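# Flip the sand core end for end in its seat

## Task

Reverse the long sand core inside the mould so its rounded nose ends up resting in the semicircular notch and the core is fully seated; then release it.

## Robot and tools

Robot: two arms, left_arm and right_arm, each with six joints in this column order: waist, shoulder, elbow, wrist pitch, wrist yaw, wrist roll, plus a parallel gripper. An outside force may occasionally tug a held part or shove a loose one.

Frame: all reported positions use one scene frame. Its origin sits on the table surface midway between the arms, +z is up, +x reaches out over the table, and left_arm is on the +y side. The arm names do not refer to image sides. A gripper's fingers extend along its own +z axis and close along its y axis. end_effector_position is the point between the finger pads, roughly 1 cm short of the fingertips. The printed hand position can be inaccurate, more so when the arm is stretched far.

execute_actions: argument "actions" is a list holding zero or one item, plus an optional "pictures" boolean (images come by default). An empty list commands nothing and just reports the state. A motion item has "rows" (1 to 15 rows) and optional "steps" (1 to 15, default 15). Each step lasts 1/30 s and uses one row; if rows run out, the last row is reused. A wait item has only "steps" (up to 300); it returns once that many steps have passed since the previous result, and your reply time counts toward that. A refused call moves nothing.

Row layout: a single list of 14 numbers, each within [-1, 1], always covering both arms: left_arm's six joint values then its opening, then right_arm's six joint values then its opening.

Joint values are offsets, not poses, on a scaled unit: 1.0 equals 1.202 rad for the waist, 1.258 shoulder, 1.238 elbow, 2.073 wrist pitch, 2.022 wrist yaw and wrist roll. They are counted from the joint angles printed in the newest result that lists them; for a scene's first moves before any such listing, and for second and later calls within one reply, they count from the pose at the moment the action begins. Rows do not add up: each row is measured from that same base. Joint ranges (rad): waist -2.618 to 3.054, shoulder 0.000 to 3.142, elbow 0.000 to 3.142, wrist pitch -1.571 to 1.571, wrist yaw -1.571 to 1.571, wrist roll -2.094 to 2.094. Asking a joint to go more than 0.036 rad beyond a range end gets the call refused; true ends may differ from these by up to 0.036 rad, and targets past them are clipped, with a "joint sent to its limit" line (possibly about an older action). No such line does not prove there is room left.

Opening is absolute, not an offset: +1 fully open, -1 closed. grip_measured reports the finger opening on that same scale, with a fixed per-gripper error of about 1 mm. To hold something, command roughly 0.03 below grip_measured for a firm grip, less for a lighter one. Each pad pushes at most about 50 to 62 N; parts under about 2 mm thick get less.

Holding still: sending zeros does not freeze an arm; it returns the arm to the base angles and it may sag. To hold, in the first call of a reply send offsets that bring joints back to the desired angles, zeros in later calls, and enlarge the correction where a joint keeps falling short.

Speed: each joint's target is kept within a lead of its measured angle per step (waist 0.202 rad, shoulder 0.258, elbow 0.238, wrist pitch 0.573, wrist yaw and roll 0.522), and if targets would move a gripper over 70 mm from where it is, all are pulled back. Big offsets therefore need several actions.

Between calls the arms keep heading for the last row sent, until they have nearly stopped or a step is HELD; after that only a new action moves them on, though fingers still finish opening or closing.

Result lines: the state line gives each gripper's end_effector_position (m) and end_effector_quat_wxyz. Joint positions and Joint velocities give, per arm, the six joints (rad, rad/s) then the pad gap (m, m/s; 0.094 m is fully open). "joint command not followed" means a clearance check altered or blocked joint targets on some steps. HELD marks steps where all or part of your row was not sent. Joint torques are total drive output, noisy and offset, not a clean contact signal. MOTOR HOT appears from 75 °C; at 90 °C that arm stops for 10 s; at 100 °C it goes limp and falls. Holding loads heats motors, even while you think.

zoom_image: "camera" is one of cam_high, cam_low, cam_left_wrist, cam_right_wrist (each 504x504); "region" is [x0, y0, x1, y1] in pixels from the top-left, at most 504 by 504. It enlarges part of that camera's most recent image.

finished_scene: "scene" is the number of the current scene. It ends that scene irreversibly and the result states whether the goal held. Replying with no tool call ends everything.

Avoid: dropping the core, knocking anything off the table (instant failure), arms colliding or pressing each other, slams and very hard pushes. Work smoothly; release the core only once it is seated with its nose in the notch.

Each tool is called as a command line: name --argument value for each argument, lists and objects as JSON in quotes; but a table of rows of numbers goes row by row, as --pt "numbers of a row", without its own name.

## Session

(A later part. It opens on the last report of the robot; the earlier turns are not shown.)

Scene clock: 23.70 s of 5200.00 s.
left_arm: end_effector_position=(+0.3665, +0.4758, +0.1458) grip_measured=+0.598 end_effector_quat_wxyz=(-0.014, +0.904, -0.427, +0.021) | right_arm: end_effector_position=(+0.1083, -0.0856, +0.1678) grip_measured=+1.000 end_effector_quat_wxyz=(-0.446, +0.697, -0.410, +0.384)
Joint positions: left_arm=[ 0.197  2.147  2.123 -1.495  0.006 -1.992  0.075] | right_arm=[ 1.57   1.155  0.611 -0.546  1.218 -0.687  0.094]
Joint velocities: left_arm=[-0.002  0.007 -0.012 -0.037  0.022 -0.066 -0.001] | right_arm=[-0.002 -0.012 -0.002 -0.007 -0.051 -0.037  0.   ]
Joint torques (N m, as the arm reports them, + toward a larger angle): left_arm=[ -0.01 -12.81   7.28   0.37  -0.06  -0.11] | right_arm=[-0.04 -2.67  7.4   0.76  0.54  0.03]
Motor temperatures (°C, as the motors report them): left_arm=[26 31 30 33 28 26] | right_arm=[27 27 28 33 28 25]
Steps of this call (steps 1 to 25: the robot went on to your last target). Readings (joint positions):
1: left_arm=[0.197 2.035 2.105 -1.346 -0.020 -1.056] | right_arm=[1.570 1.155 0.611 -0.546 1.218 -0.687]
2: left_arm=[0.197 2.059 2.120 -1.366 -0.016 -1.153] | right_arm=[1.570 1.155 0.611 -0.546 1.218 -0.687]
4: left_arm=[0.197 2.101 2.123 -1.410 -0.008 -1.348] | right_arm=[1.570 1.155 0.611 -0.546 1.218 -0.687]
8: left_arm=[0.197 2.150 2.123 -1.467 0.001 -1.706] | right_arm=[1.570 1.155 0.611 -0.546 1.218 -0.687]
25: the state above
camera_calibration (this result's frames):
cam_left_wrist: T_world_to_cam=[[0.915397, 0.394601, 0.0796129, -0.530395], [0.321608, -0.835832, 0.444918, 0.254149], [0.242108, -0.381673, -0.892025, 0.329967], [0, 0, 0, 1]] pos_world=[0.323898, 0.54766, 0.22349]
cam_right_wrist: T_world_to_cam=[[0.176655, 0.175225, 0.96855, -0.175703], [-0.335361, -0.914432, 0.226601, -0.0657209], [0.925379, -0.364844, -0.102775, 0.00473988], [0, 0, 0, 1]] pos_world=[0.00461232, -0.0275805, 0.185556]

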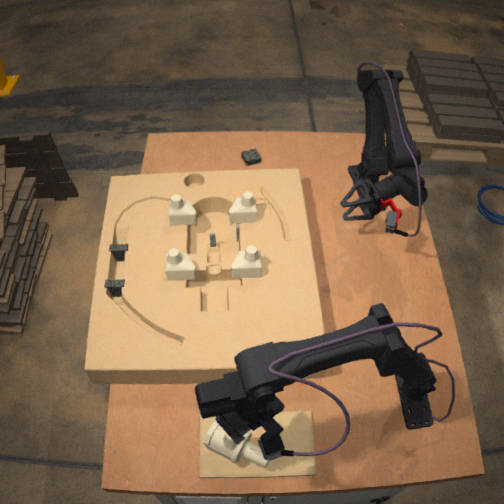

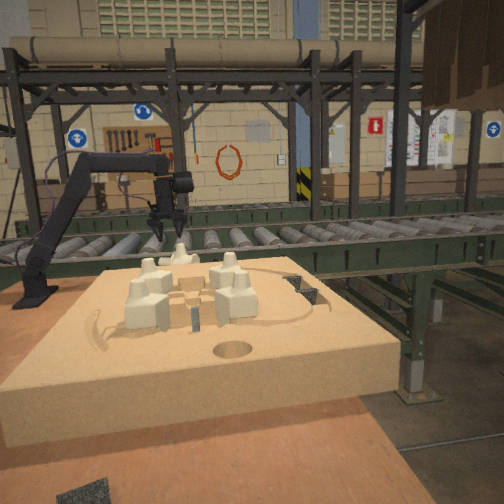

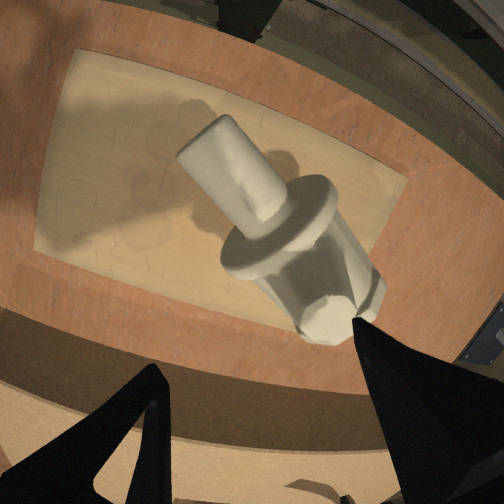

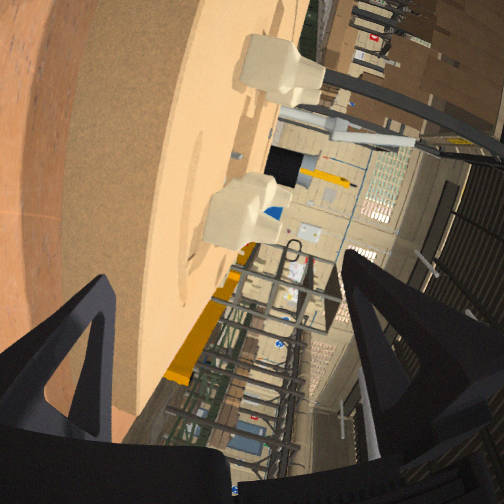

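execute_actions --actions '[{"rows":[[0,-0.015,0.01,0.07,0,0,0.6,0,0,0,0,0,0,1]],"steps":12}]' --pictures false

execute_actions --actions '[{"rows":[[0,0.01,0,0.008,0,0,0.5,0,0,0,0,0,0,1],[0,0.02,0,0.008,0,0,0.4,0,0,0,0,0,0,1],[0,0.03,0,0.008,0,0,0.4,0,0,0,0,0,0,1],[0,0.04,0,0.008,0,0,0.4,0,0,0,0,0,0,1],[0,0.05,0,0.008,0,0,0.4,0,0,0,0,0,0,1],[0,0.06,0,0.008,0,0,0.4,0,0,0,0,0,0,1],[0,0.07,0,0.008,0,0,0.4,0,0,0,0,0,0,1]]}]'

Scene clock: 25.87 s of 5200.00 s.
left_arm: end_effector_position=(+0.3980, +0.4837, +0.1496) grip_measured=+0.598 end_effector_quat_wxyz=(-0.056, +0.901, -0.423, +0.072) | right_arm: end_effector_position=(+0.1080, -0.0853, +0.1673) grip_measured=+1.000 end_effector_quat_wxyz=(-0.445, +0.698, -0.409, +0.384)
Joint positions: left_arm=[ 0.197  2.147  2.123 -1.364  0.009 -1.998  0.075] | right_arm=[ 1.57   1.155  0.611 -0.546  1.214 -0.691  0.094]
Joint velocities: left_arm=[-0.007 -0.007  0.012  0.154 -0.022  0.007 -0.   ] | right_arm=[ 0.017 -0.002 -0.002 -0.007 -0.022 -0.037  0.   ]
Joint torques (N m, as the arm reports them, + toward a larger angle): left_arm=[ -0.02 -12.47   6.81   0.76  -0.04   0.04] | right_arm=[-0.02 -2.67  7.41  0.75  0.55  0.04]
Motor temperatures (°C, as the motors report them): left_arm=[26 32 30 32 28 26] | right_arm=[27 27 28 33 28 25]
Steps of this call (steps 1 to 30: the robot went on to your last target; steps 31 to 53: nothing new was sent; steps 54 to 65: all 12 steps of this action). Readings (joint positions):
54: left_arm=[0.197 2.147 2.123 -1.487 0.006 -1.998] | right_arm=[1.570 1.155 0.611 -0.546 1.217 -0.688]
55: left_arm=[0.197 2.147 2.123 -1.464 0.007 -1.998] | right_arm=[1.570 1.155 0.611 -0.546 1.217 -0.688]
57: left_arm=[0.197 2.147 2.123 -1.421 0.008 -1.998] | right_arm=[1.570 1.155 0.611 -0.546 1.215 -0.690]
61: left_arm=[0.197 2.147 2.123 -1.378 0.009 -1.998] | right_arm=[1.570 1.155 0.611 -0.546 1.215 -0.690]
65: the state above

Scene clock: 26.37 s of 5200.00 s.
left_arm: end_effector_position=(+0.4019, +0.4840, +0.1023) grip_measured=+0.402 end_effector_quat_wxyz=(-0.023, +0.904, -0.425, +0.037) | right_arm: end_effector_position=(+0.1078, -0.0851, +0.1668) grip_measured=+1.000 end_effector_quat_wxyz=(-0.444, +0.700, -0.407, +0.383)
Joint positions: left_arm=[ 0.197  2.257  2.123 -1.352  0.013 -1.998  0.066] | right_arm=[ 1.57   1.155  0.611 -0.546  1.211 -0.695  0.094]
Joint velocities: left_arm=[ 0.002 -0.002 -0.002  0.051  0.022 -0.022 -0.   ] | right_arm=[ 0.002 -0.012 -0.002 -0.066  0.037 -0.022  0.   ]
Joint torques (N m, as the arm reports them, + toward a larger angle): left_arm=[ -0.01 -13.34   5.78   0.6   -0.04  -0.03] | right_arm=[-0.03 -2.67  7.38  0.76  0.54  0.02]
Motor temperatures (°C, as the motors report them): left_arm=[26 32 30 32 28 26] | right_arm=[27 27 28 33 28 25]
Steps of this call (steps 1 to 15: all 15 steps of this action). Readings (joint positions):
1: left_arm=[0.197 2.148 2.123 -1.362 0.010 -1.998] | right_arm=[1.570 1.155 0.611 -0.546 1.214 -0.692]
2: left_arm=[0.197 2.150 2.123 -1.360 0.010 -1.998] | right_arm=[1.570 1.155 0.611 -0.546 1.213 -0.692]
4: left_arm=[0.197 2.160 2.123 -1.357 0.011 -1.998] | right_arm=[1.570 1.155 0.611 -0.546 1.212 -0.693]
8: left_arm=[0.197 2.208 2.123 -1.353 0.012 -1.998] | right_arm=[1.570 1.155 0.611 -0.546 1.211 -0.694]
15: the state above
camera_calibration (this result's frames):
cam_left_wrist: T_world_to_cam=[[0.909769, 0.399549, 0.112607, -0.566044], [0.310263, -0.834698, 0.45499, 0.272028], [0.275784, -0.378998, -0.883348, 0.270003], [0, 0, 0, 1]] pos_world=[0.356106, 0.555554, 0.178477]
cam_right_wrist: T_world_to_cam=[[0.179339, 0.183432, 0.966535, -0.173963], [-0.329532, -0.914507, 0.234702, -0.0672285], [0.926955, -0.360596, -0.10356, 0.0055925], [0, 0, 0, 1]] pos_world=[0.00386044, -0.0275539, 0.1845]

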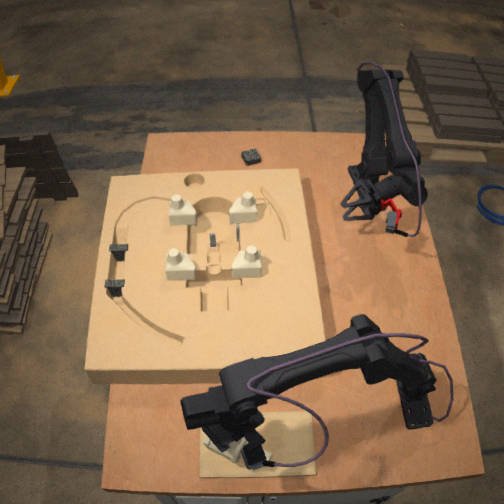

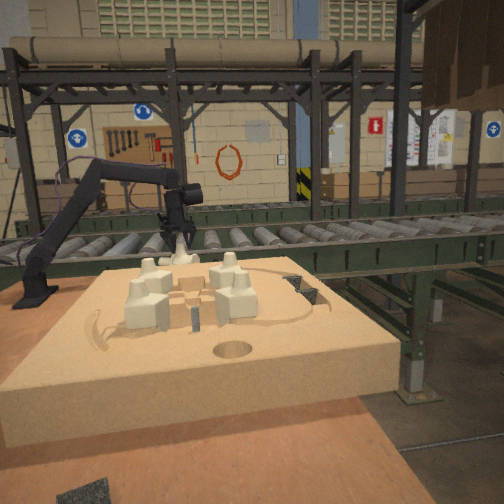

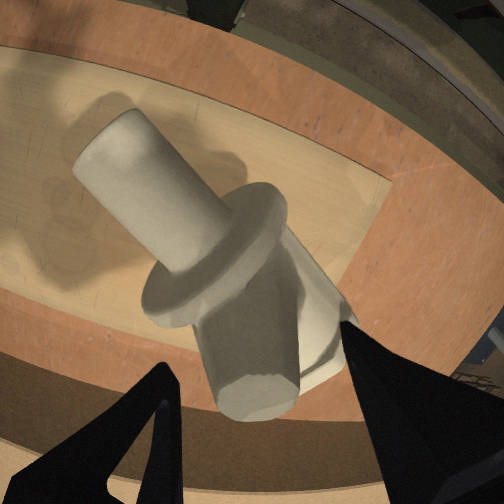

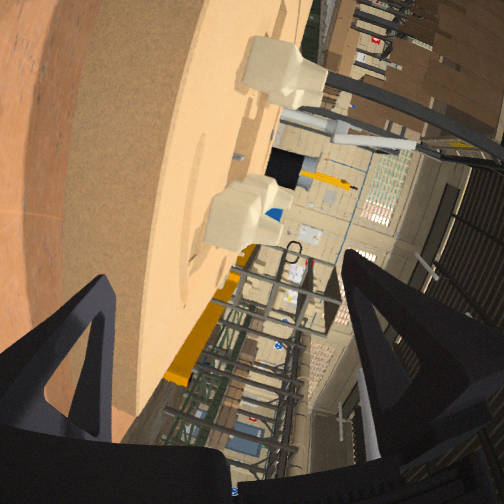

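execute_actions --actions '[{"rows":[[0,-0.01,-0.025,0.012,0,0,0.2,0,0,0,0,0,0,1],[0,-0.01,-0.025,0.012,0,0,0.1,0,0,0,0,0,0,1],[0,-0.01,-0.025,0.012,0,0,0.05,0,0,0,0,0,0,1],[0,-0.01,-0.025,0.012,0,0,0,0,0,0,0,0,0,1],[0,-0.01,-0.025,0.012,0,0,-0.1,0,0,0,0,0,0,1],[0,-0.01,-0.025,0.012,0,0,-0.15,0,0,0,0,0,0,1],[0,-0.01,-0.025,0.012,0,0,-0.2,0,0,0,0,0,0,1],[0,-0.01,-0.025,0.012,0,0,-0.25,0,0,0,0,0,0,1],[0,-0.01,-0.025,0.012,0,0,-0.4,0,0,0,0,0,0,1]]}]' --pictures false

execute_actions --actions '[{"rows":[[0,-0.04,0.03,0,0,0,-0.4,0,0,0,0,0,0,1],[0,-0.07,0.03,0,0,0,-0.4,0,0,0,0,0,0,1],[0,-0.1,0.03,0,0,0,-0.4,0,0,0,0,0,0,1],[0,-0.12,0.03,-0.01,0,0,-0.4,0,0,0,0,0,0,1],[0,-0.14,0.03,-0.02,0,0,-0.4,0,0,0,0,0,0,1],[0,-0.16,0.02,-0.03,0,0,-0.4,0,0,0,0,0,0,1],[0,-0.18,0,-0.04,0,0,-0.4,0,0,0,0,0,0,1],[0,-0.2,-0.02,-0.05,0,0,-0.4,0,0,0,0,0,0,1],[0,-0.2,-0.04,-0.06,0,0,-0.4,0,0,0,0,0,0,1],[0,-0.2,-0.06,-0.07,0,0,-0.4,0,0,0,0,0,0,1]]}]' --pictures false

execute_actions --actions '[{"rows":[[0,-0.05,0.025,0,0,0.99,-0.4,0,0,0,0,0,0,1]]}]' --pictures false

execute_actions --actions '[{"rows":[[0,-0.035,0.02,0,0,0.973,-0.4,0,0,0,0,0,0,1]]}]' --pictures false

execute_actions --actions '[{"steps":15}]'

Scene clock: 30.33 s of 5200.00 s.
left_arm: end_effector_position=(+0.4018, +0.4836, +0.0968) grip_measured=-0.230 end_effector_quat_wxyz=(-0.021, +0.904, -0.425, +0.037) | right_arm: end_effector_position=(+0.1075, -0.0849, +0.1663) grip_measured=+1.000 end_effector_quat_wxyz=(-0.443, +0.702, -0.406, +0.383)
Joint positions: left_arm=[ 0.197  2.257  2.101 -1.332  0.015 -1.998  0.036] | right_arm=[ 1.57   1.155  0.611 -0.546  1.207 -0.698  0.094]
Joint velocities: left_arm=[-0.017 -0.012 -0.002  0.007  0.022 -0.066  0.   ] | right_arm=[ 0.002 -0.007 -0.017 -0.081  0.081 -0.051  0.   ]
Joint torques (N m, as the arm reports them, + toward a larger angle): left_arm=[ -0.01 -12.71   4.94   0.6   -0.01  -0.03] | right_arm=[-0.03 -2.68  7.4   0.76  0.54  0.02]
Motor temperatures (°C, as the motors report them): left_arm=[26 33 30 32 28 26] | right_arm=[27 27 28 33 28 25]
Steps of this call (steps 1 to 15: the robot went on to your last target; steps 16 to 90: nothing new was sent; then 0.47 s passed at rest; steps 91 to 105: all 15 steps of this action). Readings (joint positions):
91: left_arm=[0.197 2.257 2.120 -1.348 0.014 -1.998] | right_arm=[1.570 1.155 0.611 -0.546 1.210 -0.695]
92: left_arm=[0.197 2.257 2.116 -1.344 0.014 -1.998] | right_arm=[1.570 1.155 0.611 -0.546 1.210 -0.696]
94: left_arm=[0.197 2.257 2.106 -1.338 0.016 -1.998] | right_arm=[1.570 1.155 0.611 -0.546 1.209 -0.697]
98: left_arm=[0.197 2.257 2.101 -1.332 0.016 -1.998] | right_arm=[1.570 1.155 0.611 -0.546 1.208 -0.698]
105: the state above

Scene clock: 30.83 s of 5200.00 s.
left_arm: end_effector_position=(+0.3531, +0.4690, +0.1702) grip_measured=-0.230 end_effector_quat_wxyz=(-0.027, +0.904, -0.425, +0.049) | right_arm: end_effector_position=(+0.1073, -0.0847, +0.1658) grip_measured=+1.000 end_effector_quat_wxyz=(-0.441, +0.704, -0.405, +0.382)
Joint positions: left_arm=[ 0.197  2.028  2.034 -1.467  0.022 -1.998  0.036] | right_arm=[ 1.57   1.155  0.611 -0.546  1.204 -0.702  0.094]
Joint velocities: left_arm=[-0.007 -0.032 -0.042 -0.315 -0.037  0.007  0.   ] | right_arm=[-0.007 -0.002 -0.017 -0.022 -0.066 -0.081  0.   ]
Joint torques (N m, as the arm reports them, + toward a larger angle): left_arm=[ -0.02 -11.42   5.16   0.97  -0.06  -0.03] | right_arm=[-0.03 -2.67  7.39  0.75  0.54  0.03]
Motor temperatures (°C, as the motors report them): left_arm=[26 33 30 32 28 26] | right_arm=[27 27 28 33 28 25]
Steps of this call (steps 1 to 15: all 15 steps of this action). Readings (joint positions):
1: left_arm=[0.197 2.256 2.101 -1.332 0.015 -1.998] | right_arm=[1.570 1.155 0.611 -0.546 1.207 -0.699]
2: left_arm=[0.197 2.253 2.101 -1.332 0.016 -1.998] | right_arm=[1.570 1.155 0.611 -0.546 1.206 -0.699]
4: left_arm=[0.197 2.242 2.101 -1.334 0.019 -1.998] | right_arm=[1.570 1.155 0.611 -0.546 1.205 -0.700]
8: left_arm=[0.197 2.168 2.088 -1.355 0.021 -1.998] | right_arm=[1.570 1.155 0.611 -0.546 1.204 -0.701]
15: the state above

Scene clock: 31.33 s of 5200.00 s.
left_arm: end_effector_position=(+0.3485, +0.4667, +0.1710) grip_measured=-0.230 end_effector_quat_wxyz=(+0.044, -0.407, +0.912, -0.021) | right_arm: end_effector_position=(+0.1070, -0.0844, +0.1653) grip_measured=+1.000 end_effector_quat_wxyz=(-0.440, +0.705, -0.404, +0.382)
Joint positions: left_arm=[ 0.197  2.024  2.034 -1.487  0.028 -0.573  0.036] | right_arm=[ 1.57   1.155  0.611 -0.546  1.201 -0.705  0.094]
Joint velocities: left_arm=[-0.007  0.002 -0.007 -0.037 -0.037  2.908  0.   ] | right_arm=[-0.022  0.002  0.017  0.007 -0.022  0.007  0.   ]
Joint torques (N m, as the arm reports them, + toward a larger angle): left_arm=[  0.   -14.24   8.24   0.74  -0.03  -0.1 ] | right_arm=[-0.03 -2.67  7.39  0.76  0.54  0.02]
Motor temperatures (°C, as the motors report them): left_arm=[26 33 30 32 28 26] | right_arm=[27 27 28 33 28 25]
Steps of this call (steps 1 to 15: all 15 steps of this action). Readings (joint positions):
1: left_arm=[0.197 2.026 2.034 -1.478 0.024 -1.932] | right_arm=[1.570 1.155 0.611 -0.546 1.203 -0.702]
2: left_arm=[0.197 2.026 2.034 -1.485 0.024 -1.833] | right_arm=[1.570 1.155 0.611 -0.546 1.203 -0.703]
4: left_arm=[0.197 2.025 2.034 -1.488 0.026 -1.640] | right_arm=[1.570 1.155 0.611 -0.546 1.202 -0.704]
8: left_arm=[0.197 2.024 2.034 -1.487 0.028 -1.252] | right_arm=[1.570 1.155 0.611 -0.546 1.201 -0.705]
15: the state above

Scene clock: 31.83 s of 5200.00 s.
left_arm: end_effector_position=(+0.3455, +0.4663, +0.1707) grip_measured=-0.230 end_effector_quat_wxyz=(+0.041, +0.304, +0.952, +0.011) | right_arm: end_effector_position=(+0.1068, -0.0842, +0.1648) grip_measured=+1.000 end_effector_quat_wxyz=(-0.439, +0.707, -0.402, +0.381)
Joint positions: left_arm=[ 0.197  2.024  2.034 -1.499  0.026  0.885  0.036] | right_arm=[ 1.57   1.155  0.611 -0.546  1.197 -0.709  0.094]
Joint velocities: left_arm=[-0.002  0.012  0.007  0.022 -0.022  2.894 -0.001] | right_arm=[-0.002 -0.007 -0.002  0.007  0.081 -0.037  0.   ]
Joint torques (N m, as the arm reports them, + toward a larger angle): left_arm=[  0.01 -13.08   7.75   0.68   0.05  -0.13] | right_arm=[-0.04 -2.68  7.39  0.75  0.56  0.01]
Motor temperatures (°C, as the motors report them): left_arm=[26 33 30 31 28 26] | right_arm=[27 27 28 33 28 25]
Steps of this call (steps 1 to 15: all 15 steps of this action). Readings (joint positions):
1: left_arm=[0.197 2.024 2.034 -1.488 0.028 -0.476] | right_arm=[1.570 1.155 0.611 -0.546 1.200 -0.706]
2: left_arm=[0.197 2.024 2.034 -1.489 0.028 -0.379] | right_arm=[1.570 1.155 0.611 -0.546 1.199 -0.706]
4: left_arm=[0.197 2.024 2.034 -1.493 0.028 -0.185] | right_arm=[1.570 1.155 0.611 -0.546 1.199 -0.708]
8: left_arm=[0.197 2.024 2.034 -1.498 0.028 0.204] | right_arm=[1.570 1.155 0.611 -0.546 1.198 -0.708]
15: the state above

Scene clock: 32.33 s of 5200.00 s.
left_arm: end_effector_position=(+0.3452, +0.4671, +0.1707) grip_measured=-0.230 end_effector_quat_wxyz=(+0.035, +0.524, +0.851, +0.022) | right_arm: end_effector_position=(+0.1068, -0.0842, +0.1648) grip_measured=+1.000 end_effector_quat_wxyz=(-0.439, +0.707, -0.402, +0.381)
Joint positions: left_arm=[ 0.197  2.024  2.034 -1.499  0.021  1.371  0.036] | right_arm=[ 1.57   1.155  0.611 -0.546  1.197 -0.709  0.094]
Joint velocities: left_arm=[-0.007 -0.007  0.002 -0.051 -0.081  0.081  0.001] | right_arm=[ 0.012  0.012 -0.002  0.022 -0.007  0.007  0.   ]
Joint torques (N m, as the arm reports them, + toward a larger angle): left_arm=[  0.   -13.09   7.7    0.66   0.09   0.04] | right_arm=[-0.02 -2.67  7.41  0.76  0.54  0.02]
Motor temperatures (°C, as the motors report them): left_arm=[26 33 30 31 28 26] | right_arm=[27 27 28 33 28 25]
Steps of this call (steps 1 to 15: the robot went on to your last target). Readings (joint positions):
1: left_arm=[0.197 2.024 2.034 -1.499 0.025 0.981] | right_arm=[1.570 1.155 0.611 -0.546 1.197 -0.709]
2: left_arm=[0.197 2.024 2.034 -1.499 0.025 1.064] | right_arm=[1.570 1.155 0.611 -0.546 1.197 -0.709]
4: left_arm=[0.197 2.024 2.034 -1.499 0.024 1.182] | right_arm=[1.570 1.155 0.611 -0.546 1.197 -0.709]
8: left_arm=[0.197 2.024 2.034 -1.499 0.022 1.305] | right_arm=[1.570 1.155 0.611 -0.546 1.197 -0.709]
15: the state above
camera_calibration (this result's frames):
cam_left_wrist: T_world_to_cam=[[-0.981563, -0.183714, -0.0527534, 0.438154], [-0.188671, 0.887059, 0.421343, -0.381902], [-0.0306115, 0.423528, -0.905366, 0.0743098], [0, 0, 0, 1]] pos_world=[0.360297, 0.387792, 0.251303]
cam_right_wrist: T_world_to_cam=[[0.184473, 0.199804, 0.962314, -0.17046], [-0.317684, -0.914437, 0.250763, -0.070171], [0.930079, -0.351971, -0.105214, 0.00733311], [0, 0, 0, 1]] pos_world=[0.00233266, -0.0275273, 0.182404]

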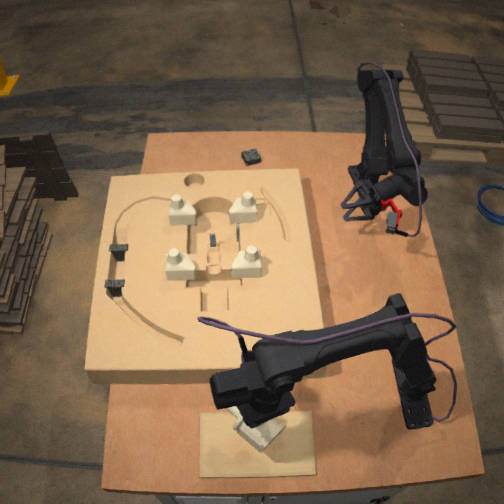

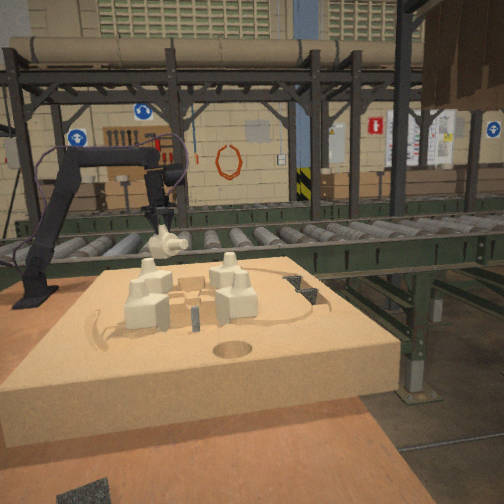

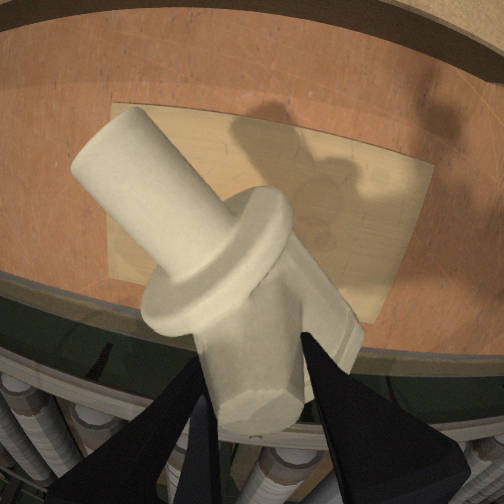

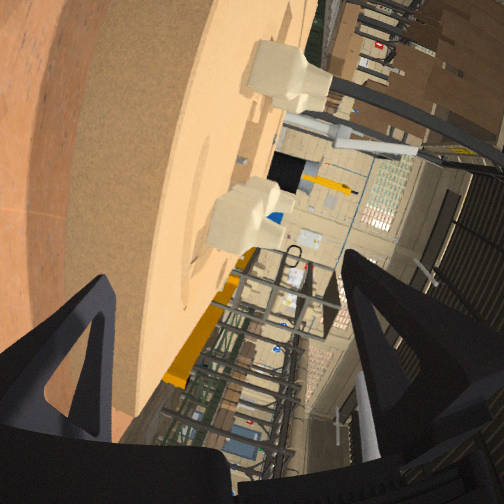

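execute_actions --actions '[{"rows":[[0,-0.03,0.01,0.01,-0.01,0.028,-0.4,0,0,0,0,0,0,1],[0,-0.025,0,0.015,-0.01,0.028,-0.4,0,0,0,0,0,0,1],[0,-0.02,-0.015,0.02,-0.01,0.028,-0.4,0,0,0,0,0,0,1],[0,-0.015,-0.03,0.03,-0.01,0.028,-0.4,0,0,0,0,0,0,1],[0,-0.01,-0.045,0.04,-0.01,0.028,-0.4,0,0,0,0,0,0,1],[0,-0.005,-0.06,0.05,-0.01,0.028,-0.4,0,0,0,0,0,0,1],[0,0,-0.075,0.055,-0.01,0.028,-0.4,0,0,0,0,0,0,1],[0,0.005,-0.09,0.06,-0.01,0.028,-0.4,0,0,0,0,0,0,1],[0,0.01,-0.1,0.07,-0.01,0.028,-0.4,0,0,0,0,0,0,1],[0,0.01,-0.11,0.075,-0.01,0.028,-0.4,0,0,0,0,0,0,1],[0,0.01,-0.12,0.08,-0.01,0.028,-0.4,0,0,0,0,0,0,1]]}]' --pictures false

execute_actions --actions '[{"rows":[[0,-0.02,0,0.015,0,0,-0.4,0,0,0,0,0,0,1],[0,-0.02,-0.005,0.015,0,0,-0.4,0,0,0,0,0,0,1],[0,-0.015,-0.01,0.015,0,0,-0.4,0,0,0,0,0,0,1],[0,-0.01,-0.02,0.02,0,0,-0.4,0,0,0,0,0,0,1]]}]' --pictures false

Scene clock: 35.30 s of 5200.00 s.
left_arm: end_effector_position=(+0.3417, +0.4707, +0.1043) grip_measured=-0.230 end_effector_quat_wxyz=(-0.008, +0.545, +0.839, -0.007) | right_arm: end_effector_position=(+0.1065, -0.0840, +0.1643) grip_measured=+1.000 end_effector_quat_wxyz=(-0.438, +0.709, -0.401, +0.381)
Joint positions: left_arm=[ 0.197  2.089  1.867 -1.37  -0.003  1.419  0.036] | right_arm=[ 1.57   1.155  0.611 -0.546  1.194 -0.713  0.094]
Joint velocities: left_arm=[-0.007  0.125 -0.076  0.154 -0.022 -0.007  0.001] | right_arm=[-0.002 -0.007  0.002 -0.022 -0.051  0.066  0.   ]
Joint torques (N m, as the arm reports them, + toward a larger angle): left_arm=[ -0.02 -14.85   7.54   0.5    0.02   0.08] | right_arm=[-0.02 -2.68  7.4   0.76  0.53  0.03]
Motor temperatures (°C, as the motors report them): left_arm=[26 33 30 31 28 26] | right_arm=[27 27 29 33 28 25]
Steps of this call (steps 1 to 30: the robot went on to your last target; steps 31 to 74: nothing new was sent; steps 75 to 89: all 15 steps of this action). Readings (joint positions):
75: left_arm=[0.197 2.024 2.034 -1.499 0.018 1.392] | right_arm=[1.570 1.155 0.611 -0.546 1.197 -0.709]
76: left_arm=[0.197 2.024 2.034 -1.499 0.014 1.398] | right_arm=[1.570 1.155 0.611 -0.546 1.196 -0.710]
78: left_arm=[0.197 2.024 2.022 -1.489 0.008 1.406] | right_arm=[1.570 1.155 0.611 -0.546 1.195 -0.711]
82: left_arm=[0.197 2.033 1.954 -1.440 -0.000 1.415] | right_arm=[1.570 1.155 0.611 -0.546 1.194 -0.712]
89: the state above

Scene clock: 35.80 s of 5200.00 s.
left_arm: end_effector_position=(+0.3434, +0.4699, +0.0978) grip_measured=-0.230 end_effector_quat_wxyz=(-0.006, +0.544, +0.839, -0.009) | right_arm: end_effector_position=(+0.1062, -0.0838, +0.1637) grip_measured=+1.000 end_effector_quat_wxyz=(-0.437, +0.710, -0.400, +0.380)
Joint positions: left_arm=[ 0.197  2.096  1.852 -1.349  0.003  1.418  0.036] | right_arm=[ 1.57   1.155  0.611 -0.546  1.19  -0.716  0.094]
Joint velocities: left_arm=[ 0.002 -0.017  0.002 -0.037 -0.007 -0.066  0.   ] | right_arm=[-0.012  0.007  0.002  0.007  0.022  0.022  0.   ]
Joint torques (N m, as the arm reports them, + toward a larger angle): left_arm=[  0.02 -11.94   4.75   0.56  -0.07  -0.01] | right_arm=[-0.03 -2.69  7.4   0.76  0.54  0.02]
Motor temperatures (°C, as the motors report them): left_arm=[26 33 30 31 28 26] | right_arm=[27 27 29 33 28 25]
Steps of this call (steps 1 to 15: all 15 steps of this action). Readings (joint positions):
1: left_arm=[0.197 2.093 1.864 -1.365 -0.004 1.419] | right_arm=[1.570 1.155 0.611 -0.546 1.193 -0.713]
2: left_arm=[0.197 2.095 1.861 -1.360 -0.005 1.419] | right_arm=[1.570 1.155 0.611 -0.546 1.193 -0.714]
4: left_arm=[0.197 2.096 1.854 -1.352 -0.002 1.418] | right_arm=[1.570 1.155 0.611 -0.546 1.192 -0.715]
8: left_arm=[0.197 2.096 1.852 -1.349 0.003 1.418] | right_arm=[1.570 1.155 0.611 -0.546 1.191 -0.716]
15: the state above

execute_actions --actions '[{"rows":[[0,0,0,0,0,0,0.3,0,0,0,0,0,0,1]],"steps":9}]' --pictures false

execute_actions --actions '[{"rows":[[0,-0.05,0,0,0,0,0.3,0,0,0,0,0,0,1],[0,-0.1,0,0,0,0,0.3,0,0,0,0,0,0,1],[0,-0.14,0,0,0,0,0.3,0,0,0,0,0,0,1],[0,-0.17,0,0,0,0,0.3,0,0,0,0,0,0,1],[0,-0.2,-0.03,0.02,0,-0.1,0.3,0,0,0,0,0,0,1],[0,-0.23,-0.07,0.05,0,-0.2,0.3,0,0,0,0,0,0,1],[0,-0.26,-0.12,0.08,0,-0.3,0.3,0,0,0,0,0,0,1],[0,-0.29,-0.17,0.12,0,-0.705,0.3,0,0,0,0,0,0,1],[0,-0.32,-0.22,0.16,0,-0.705,0.3,0,0,0,0,0,0,1],[0,-0.35,-0.27,0.2,0,-0.705,0.3,0,0,0,0,0,0,1],[0,-0.38,-0.32,0.24,0,-0.705,0.3,0,0,0,0,0,0,1],[0,-0.4,-0.37,0.28,0,-0.705,0.3,0,0,0,0,0,0,1],[0,-0.42,-0.42,0.31,0,-0.705,0.3,0,0,0,0,0,0,1],[0,-0.425,-0.47,0.34,0,-0.705,0.3,0,0,0,0,0,0,1],[-0.01,-0.425,-0.51,0.358,0,-0.705,0.3,0,0,0,0,0,0,1]]}]' --pictures false

execute_actions --actions '[{"steps":22}]'

Scene clock: 38.30 s of 5200.00 s.
left_arm: end_effector_position=(+0.3433, +0.4705, +0.0978) grip_measured=+0.298 end_effector_quat_wxyz=(-0.007, +0.545, +0.839, -0.008) | right_arm: end_effector_position=(+0.1060, -0.0836, +0.1634) grip_measured=+1.000 end_effector_quat_wxyz=(-0.436, +0.712, -0.399, +0.380)
Joint positions: left_arm=[ 0.197  2.096  1.852 -1.348 -0.     1.418  0.061] | right_arm=[ 1.57   1.155  0.611 -0.546  1.188 -0.719  0.094]
Joint velocities: left_arm=[-0.002  0.002 -0.007  0.007  0.007  0.095 -0.   ] | right_arm=[-0.022  0.007  0.002 -0.007 -0.007 -0.007  0.   ]
Joint torques (N m, as the arm reports them, + toward a larger angle): left_arm=[ -0.05 -10.56   5.55   0.4    0.03  -0.03] | right_arm=[-0.02 -2.68  7.41  0.76  0.54  0.03]
Motor temperatures (°C, as the motors report them): left_arm=[26 33 30 31 28 26] | right_arm=[27 27 29 33 28 25]
Steps of this call (steps 1 to 15: the robot went on to your last target; steps 16 to 66: nothing new was sent; steps 67 to 75: all 9 steps of this action). Readings (joint positions):
67: left_arm=[0.197 2.096 1.852 -1.348 0.002 1.418] | right_arm=[1.570 1.155 0.611 -0.546 1.190 -0.717]
68: left_arm=[0.197 2.096 1.852 -1.348 0.002 1.418] | right_arm=[1.570 1.155 0.611 -0.546 1.190 -0.717]
70: left_arm=[0.197 2.096 1.852 -1.348 0.001 1.418] | right_arm=[1.570 1.155 0.611 -0.546 1.188 -0.718]
74: left_arm=[0.197 2.096 1.852 -1.348 -0.000 1.418] | right_arm=[1.570 1.155 0.611 -0.546 1.188 -0.719]
75: the state above

Scene clock: 38.80 s of 5200.00 s.
left_arm: end_effector_position=(+0.3337, +0.4684, +0.1741) grip_measured=+0.298 end_effector_quat_wxyz=(+0.235, +0.097, +0.963, +0.093) | right_arm: end_effector_position=(+0.1058, -0.0834, +0.1629) grip_measured=+1.000 end_effector_quat_wxyz=(-0.435, +0.714, -0.397, +0.379)
Joint positions: left_arm=[ 0.197  1.555  1.348 -0.853 -0.005  0.469  0.061] | right_arm=[ 1.57   1.155  0.611 -0.546  1.184 -0.723  0.094]
Joint velocities: left_arm=[-0.027 -0.271 -1.726  1.839 -0.007 -2.835 -0.   ] | right_arm=[-0.007  0.002 -0.012 -0.051  0.022  0.037  0.   ]
Joint torques (N m, as the arm reports them, + toward a larger angle): left_arm=[-0.84 -4.84  4.53  0.99  0.05 -0.05] | right_arm=[-0.03 -2.68  7.4   0.76  0.53  0.02]
Motor temperatures (°C, as the motors report them): left_arm=[26 33 30 31 28 26] | right_arm=[27 27 29 33 28 25]
Steps of this call (steps 1 to 15: all 15 steps of this action). Readings (joint positions):
1: left_arm=[0.197 2.094 1.852 -1.348 -0.001 1.418] | right_arm=[1.570 1.155 0.611 -0.546 1.187 -0.720]
2: left_arm=[0.197 2.085 1.851 -1.346 -0.002 1.418] | right_arm=[1.570 1.155 0.611 -0.546 1.186 -0.721]
4: left_arm=[0.197 2.040 1.841 -1.343 -0.004 1.418] | right_arm=[1.570 1.155 0.611 -0.546 1.186 -0.721]
8: left_arm=[0.197 1.835 1.747 -1.255 -0.005 1.145] | right_arm=[1.570 1.155 0.611 -0.546 1.185 -0.722]
15: the state above

Scene clock: 39.53 s of 5200.00 s.
left_arm: end_effector_position=(+0.3516, +0.4718, +0.1397) grip_measured=+0.298 end_effector_quat_wxyz=(+0.278, -0.124, +0.952, +0.040) | right_arm: end_effector_position=(+0.1058, -0.0834, +0.1629) grip_measured=+1.000 end_effector_quat_wxyz=(-0.435, +0.714, -0.397, +0.379)
Joint positions: left_arm=[ 0.193  1.585  1.211 -0.629 -0.005  0.005  0.061] | right_arm=[ 1.57   1.155  0.611 -0.546  1.184 -0.723  0.094]
Joint velocities: left_arm=[ 0.007 -0.002  0.007 -0.022 -0.007  0.007 -0.   ] | right_arm=[-0.002  0.002  0.007 -0.125  0.022  0.051  0.   ]
Joint torques (N m, as the arm reports them, + toward a larger angle): left_arm=[-0.65 -8.64  7.37  1.4   0.04 -0.13] | right_arm=[-0.02 -2.68  7.41  0.77  0.53  0.02]
Motor temperatures (°C, as the motors report them): left_arm=[26 33 30 31 28 26] | right_arm=[27 27 29 33 28 25]
Steps of this call (steps 1 to 22: the robot went on to your last target). Readings (joint positions):
1: left_arm=[0.196 1.553 1.298 -0.806 -0.005 0.378] | right_arm=[1.570 1.155 0.611 -0.546 1.184 -0.723]
2: left_arm=[0.195 1.558 1.261 -0.774 -0.005 0.303] | right_arm=[1.570 1.155 0.611 -0.546 1.184 -0.723]
4: left_arm=[0.194 1.577 1.221 -0.738 -0.005 0.194] | right_arm=[1.570 1.155 0.611 -0.546 1.184 -0.723]
8: left_arm=[0.193 1.585 1.211 -0.682 -0.005 0.080] | right_arm=[1.570 1.155 0.611 -0.546 1.184 -0.723]
22: the state above
camera_calibration (this result's frames):
cam_left_wrist: T_world_to_cam=[[0.00575652, -0.99141, -0.130663, 0.488449], [-0.995357, 0.00687418, -0.0960098, 0.399414], [0.0960833, 0.130609, -0.986767, 0.149466], [0, 0, 0, 1]] pos_world=[0.380386, 0.461986, 0.249658]
cam_right_wrist: T_world_to_cam=[[0.189015, 0.215249, 0.958092, -0.167118], [-0.306257, -0.914093, 0.265783, -0.0728659], [0.932995, -0.343659, -0.106856, 0.00901624], [0, 0, 0, 1]] pos_world=[0.000860047, -0.0275357, 0.180445]

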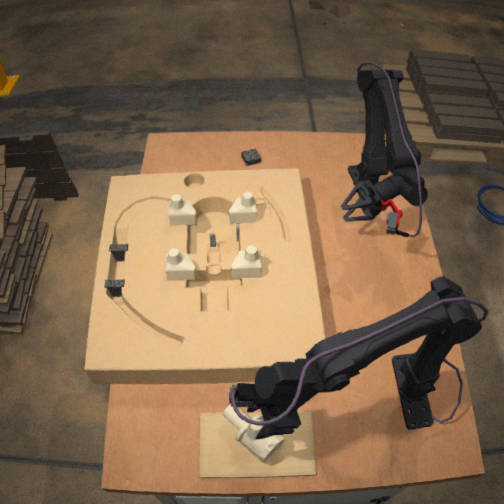

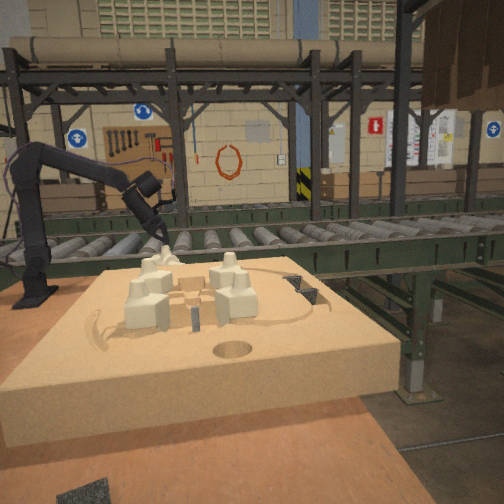

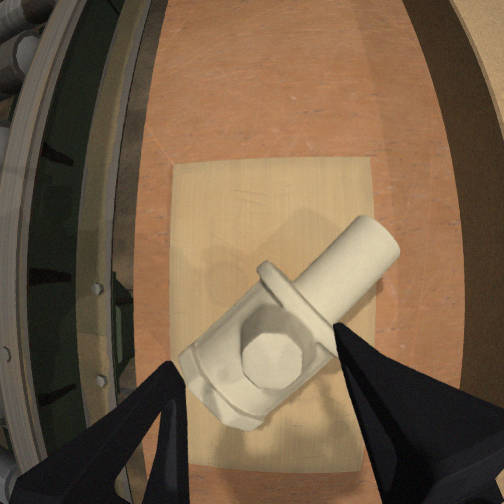

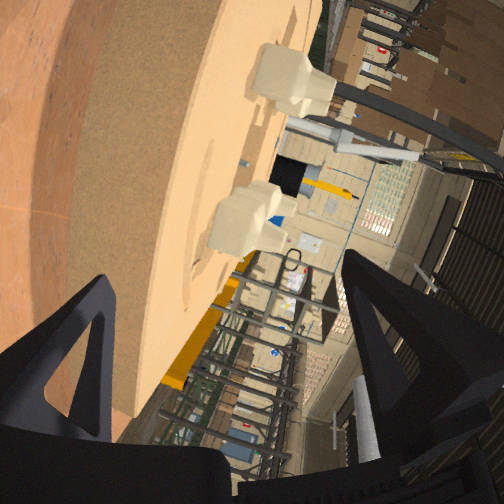

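Good. Descend to z≈0.10, close, lift straight.

execute_actions --actions '[{"rows":[[-0.015,0,-0.02,0.03,0,0,0.2,0,0,0,0,0,0,1],[-0.015,0,-0.04,0.045,0,0,0.1,0,0,0,0,0,0,1],[-0.015,0,-0.06,0.06,0,0,0.05,0,0,0,0,0,0,1],[-0.015,0,-0.08,0.07,0,0,0.05,0,0,0,0,0,0,1],[-0.015,0,-0.1,0.08,0,0,0.05,0,0,0,0,0,0,1],[-0.015,0,-0.118,0.09,0,0,0.05,0,0,0,0,0,0,1]]}]' --pictures false

execute_actions --actions '[{"rows":[[0,0,0,0.01,0,0,-0.05,0,0,0,0,0,0,1],[0,0,0,0.01,0,0,-0.12,0,0,0,0,0,0,1],[0,0,0,0.01,0,0,-0.18,0,0,0,0,0,0,1],[0,0,0,0.01,0,0,-0.24,0,0,0,0,0,0,1],[0,0,0,0.01,0,0,-0.4,0,0,0,0,0,0,1]],"steps":12}]'

execute_actions --actions '[{"rows":[[0,-0.03,0.04,0.02,0,0,-0.4,0,0,0,0,0,0,1],[0,-0.05,0.07,0.03,0,0,-0.4,0,0,0,0,0,0,1],[0,-0.05,0.1,0.02,0,0,-0.4,0,0,0,0,0,0,1],[0,-0.05,0.14,0,0,0,-0.4,0,0,0,0,0,0,1],[0,-0.05,0.18,-0.02,0,0,-0.4,0,0,0,0,0,0,1],[0,-0.05,0.22,-0.04,0,0,-0.4,0,0,0,0,0,0,1],[0,-0.05,0.26,-0.065,0,0,-0.4,0,0,0,0,0,0,1],[0,-0.05,0.3,-0.09,0,0,-0.4,0,0,0,0,0,0,1],[0,-0.05,0.34,-0.115,0,0,-0.4,0,0,0,0,0,0,1],[0,-0.04,0.38,-0.135,0,0,-0.4,0,0,0,0,0,0,1],[0,-0.03,0.42,-0.155,0,0,-0.4,0,0,0,0,0,0,1],[0,-0.02,0.46,-0.17,0,0,-0.4,0,0,0,0,0,0,1],[0,-0.01,0.5,-0.19,0,0,-0.4,0,0,0,0,0,0,1],[0,0,0.54,-0.21,0,0,-0.4,0,0,0,0,0,0,1],[-0.1,0.02,0.58,-0.22,0,0,-0.4,0,0,0,0,0,0,1]]}]' --pictures false

execute_actions --actions '[{"steps":15}]' --pictures false

Scene clock: 43.83 s of 5200.00 s.
left_arm: end_effector_position=(+0.3456, +0.4654, +0.1003) grip_measured=+0.052 end_effector_quat_wxyz=(+0.275, -0.120, +0.953, +0.037) | right_arm: end_effector_position=(+0.1055, -0.0832, +0.1624) grip_measured=+1.000 end_effector_quat_wxyz=(-0.434, +0.715, -0.396, +0.379)
Joint positions: left_arm=[ 0.181  1.593  1.063 -0.479 -0.005  0.002  0.049] | right_arm=[ 1.57   1.155  0.611 -0.546  1.181 -0.726  0.094]
Joint velocities: left_arm=[-0.007 -0.007  0.002  0.154 -0.051 -0.051  0.   ] | right_arm=[-0.017 -0.007 -0.007 -0.022 -0.051 -0.007  0.   ]
Joint torques (N m, as the arm reports them, + toward a larger angle): left_arm=[-0.54 -7.46  6.51  1.39  0.01  0.  ] | right_arm=[-0.03 -2.69  7.39  0.76  0.53  0.02]
Motor temperatures (°C, as the motors report them): left_arm=[26 33 30 31 28 26] | right_arm=[27 27 29 33 28 25]
Steps of this call (steps 1 to 30: the robot went on to your last target; steps 31 to 90: nothing new was sent; then 0.80 s passed at rest; steps 91 to 105: all 15 steps of this action). Readings (joint positions):
91: left_arm=[0.192 1.585 1.209 -0.623 -0.005 0.002] | right_arm=[1.570 1.155 0.611 -0.546 1.184 -0.723]
92: left_arm=[0.190 1.585 1.201 -0.608 -0.005 0.002] | right_arm=[1.570 1.155 0.611 -0.546 1.183 -0.724]
94: left_arm=[0.185 1.585 1.170 -0.565 -0.005 0.002] | right_arm=[1.570 1.155 0.611 -0.546 1.182 -0.725]
98: left_arm=[0.181 1.587 1.082 -0.508 -0.005 0.002] | right_arm=[1.570 1.155 0.611 -0.546 1.182 -0.726]
105: the state above

Scene clock: 44.23 s of 5200.00 s.
left_arm: end_effector_position=(+0.3459, +0.4665, +0.1005) grip_measured=-0.288 end_effector_quat_wxyz=(+0.276, -0.121, +0.953, +0.040) | right_arm: end_effector_position=(+0.1053, -0.0830, +0.1620) grip_measured=+1.000 end_effector_quat_wxyz=(-0.433, +0.717, -0.395, +0.378)
Joint positions: left_arm=[ 0.182  1.594  1.063 -0.476 -0.01   0.002  0.033] | right_arm=[ 1.57   1.155  0.611 -0.546  1.178 -0.73   0.094]
Joint velocities: left_arm=[-0.017 -0.017  0.002  0.007 -0.037  0.037  0.   ] | right_arm=[ 0.002 -0.007 -0.007 -0.022 -0.007  0.081  0.   ]
Joint torques (N m, as the arm reports them, + toward a larger angle): left_arm=[ 0.   -6.94  6.3   1.37  0.06 -0.03] | right_arm=[-0.02 -2.68  7.41  0.76  0.55  0.  ]
Motor temperatures (°C, as the motors report them): left_arm=[26 33 30 31 28 26] | right_arm=[27 27 29 33 28 25]
Steps of this call (steps 1 to 12: all 12 steps of this action). Readings (joint positions):
1: left_arm=[0.181 1.593 1.063 -0.477 -0.005 0.002] | right_arm=[1.570 1.155 0.611 -0.546 1.181 -0.727]
2: left_arm=[0.181 1.593 1.063 -0.476 -0.005 0.002] | right_arm=[1.570 1.155 0.611 -0.546 1.180 -0.727]
4: left_arm=[0.181 1.593 1.063 -0.476 -0.007 0.002] | right_arm=[1.570 1.155 0.611 -0.546 1.179 -0.729]
8: left_arm=[0.182 1.594 1.063 -0.476 -0.010 0.002] | right_arm=[1.570 1.155 0.611 -0.546 1.178 -0.729]
12: the state above
camera_calibration (this result's frames):
cam_left_wrist: T_world_to_cam=[[-0.00082061, -0.9912, -0.132373, 0.480463], [-0.995743, 0.0130105, -0.0912484, 0.38682], [0.0921677, 0.131735, -0.986991, 0.112851], [0, 0, 0, 1]] pos_world=[0.375166, 0.456335, 0.21028]
cam_right_wrist: T_world_to_cam=[[0.190899, 0.222864, 0.955975, -0.165481], [-0.300714, -0.913783, 0.273078, -0.074155], [0.934413, -0.339606, -0.107422, 0.00978469], [0, 0, 0, 1]] pos_world=[0.000147761, -0.0275588, 0.179497]

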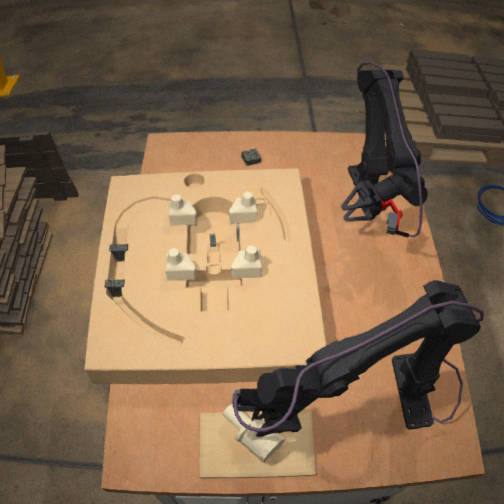

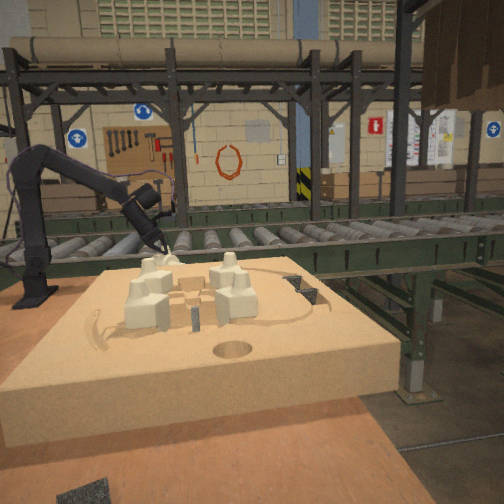

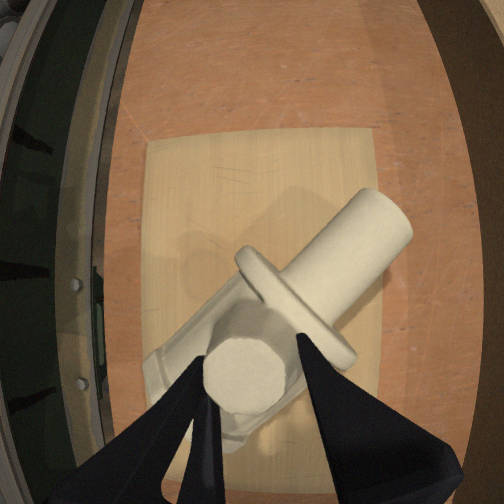

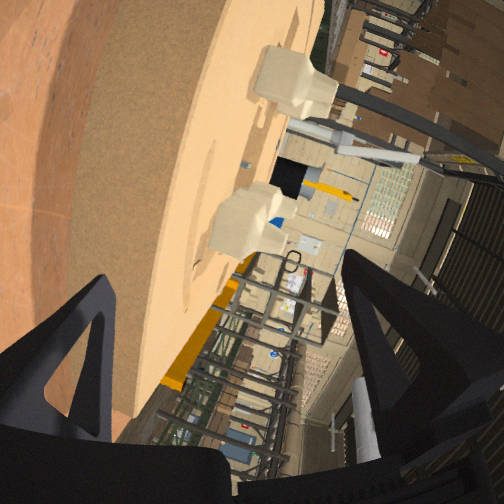

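Scene clock: 44.73 s of 5200.00 s.
left_arm: end_effector_position=(+0.3728, +0.4705, +0.2242) grip_measured=-0.288 end_effector_quat_wxyz=(+0.305, -0.116, +0.944, +0.045) | right_arm: end_effector_position=(+0.1050, -0.0828, +0.1615) grip_measured=+1.000 end_effector_quat_wxyz=(-0.432, +0.718, -0.394, +0.378)
Joint positions: left_arm=[ 0.173  1.621  1.553 -0.875 -0.015  0.002  0.033] | right_arm=[ 1.57   1.155  0.611 -0.546  1.175 -0.733  0.094]
Joint velocities: left_arm=[-0.261  0.256  1.595 -0.93  -0.535 -0.037 -0.   ] | right_arm=[ 0.002  0.007  0.007 -0.007 -0.081 -0.022  0.   ]
Joint torques (N m, as the arm reports them, + toward a larger angle): left_arm=[-6.35 -8.77 10.2   2.12  0.83 -0.02] | right_arm=[-0.01 -2.69  7.41  0.77  0.53  0.02]
Motor temperatures (°C, as the motors report them): left_arm=[26 33 30 32 28 26] | right_arm=[27 27 29 33 28 25]
Steps of this call (steps 1 to 15: all 15 steps of this action). Readings (joint positions):
1: left_arm=[0.182 1.594 1.065 -0.476 -0.010 0.002] | right_arm=[1.570 1.155 0.611 -0.546 1.178 -0.730]
2: left_arm=[0.182 1.593 1.071 -0.481 -0.010 0.002] | right_arm=[1.570 1.155 0.611 -0.546 1.177 -0.731]
4: left_arm=[0.182 1.593 1.098 -0.516 -0.010 0.002] | right_arm=[1.570 1.155 0.611 -0.546 1.176 -0.732]
8: left_arm=[0.182 1.593 1.215 -0.630 -0.010 0.002] | right_arm=[1.570 1.155 0.611 -0.546 1.175 -0.733]
15: the state above

Scene clock: 45.23 s of 5200.00 s.
left_arm: end_effector_position=(+0.3822, +0.4189, +0.2626) grip_measured=-0.288 end_effector_quat_wxyz=(+0.309, -0.059, +0.949, +0.021) | right_arm: end_effector_position=(+0.1050, -0.0828, +0.1615) grip_measured=+1.000 end_effector_quat_wxyz=(-0.431, +0.718, -0.393, +0.378)
Joint positions: left_arm=[ 0.056  1.654  1.744 -1.03  -0.002  0.002  0.033] | right_arm=[ 1.57   1.155  0.611 -0.546  1.175 -0.733  0.094]
Joint velocities: left_arm=[ 0.012  0.022 -0.012 -0.139 -0.037  0.051 -0.001] | right_arm=[-0.002 -0.002  0.012  0.007 -0.037  0.022  0.   ]
Joint torques (N m, as the arm reports them, + toward a larger angle): left_arm=[  0.36 -10.15   9.56   2.23  -0.02  -0.02] | right_arm=[-0.04 -2.66  7.39  0.76  0.53  0.02]
Motor temperatures (°C, as the motors report them): left_arm=[26 33 30 32 28 26] | right_arm=[27 27 29 33 28 25]
Steps of this call (steps 1 to 15: the robot went on to your last target). Readings (joint positions):
1: left_arm=[0.158 1.629 1.605 -0.901 -0.032 0.002] | right_arm=[1.570 1.155 0.611 -0.546 1.175 -0.733]
2: left_arm=[0.136 1.637 1.651 -0.921 -0.038 0.002] | right_arm=[1.570 1.155 0.611 -0.546 1.175 -0.733]
4: left_arm=[0.091 1.641 1.712 -0.937 -0.031 0.002] | right_arm=[1.570 1.155 0.611 -0.546 1.175 -0.733]
8: left_arm=[0.047 1.641 1.744 -0.950 0.007 0.002] | right_arm=[1.570 1.155 0.611 -0.546 1.175 -0.733]
15: the state above


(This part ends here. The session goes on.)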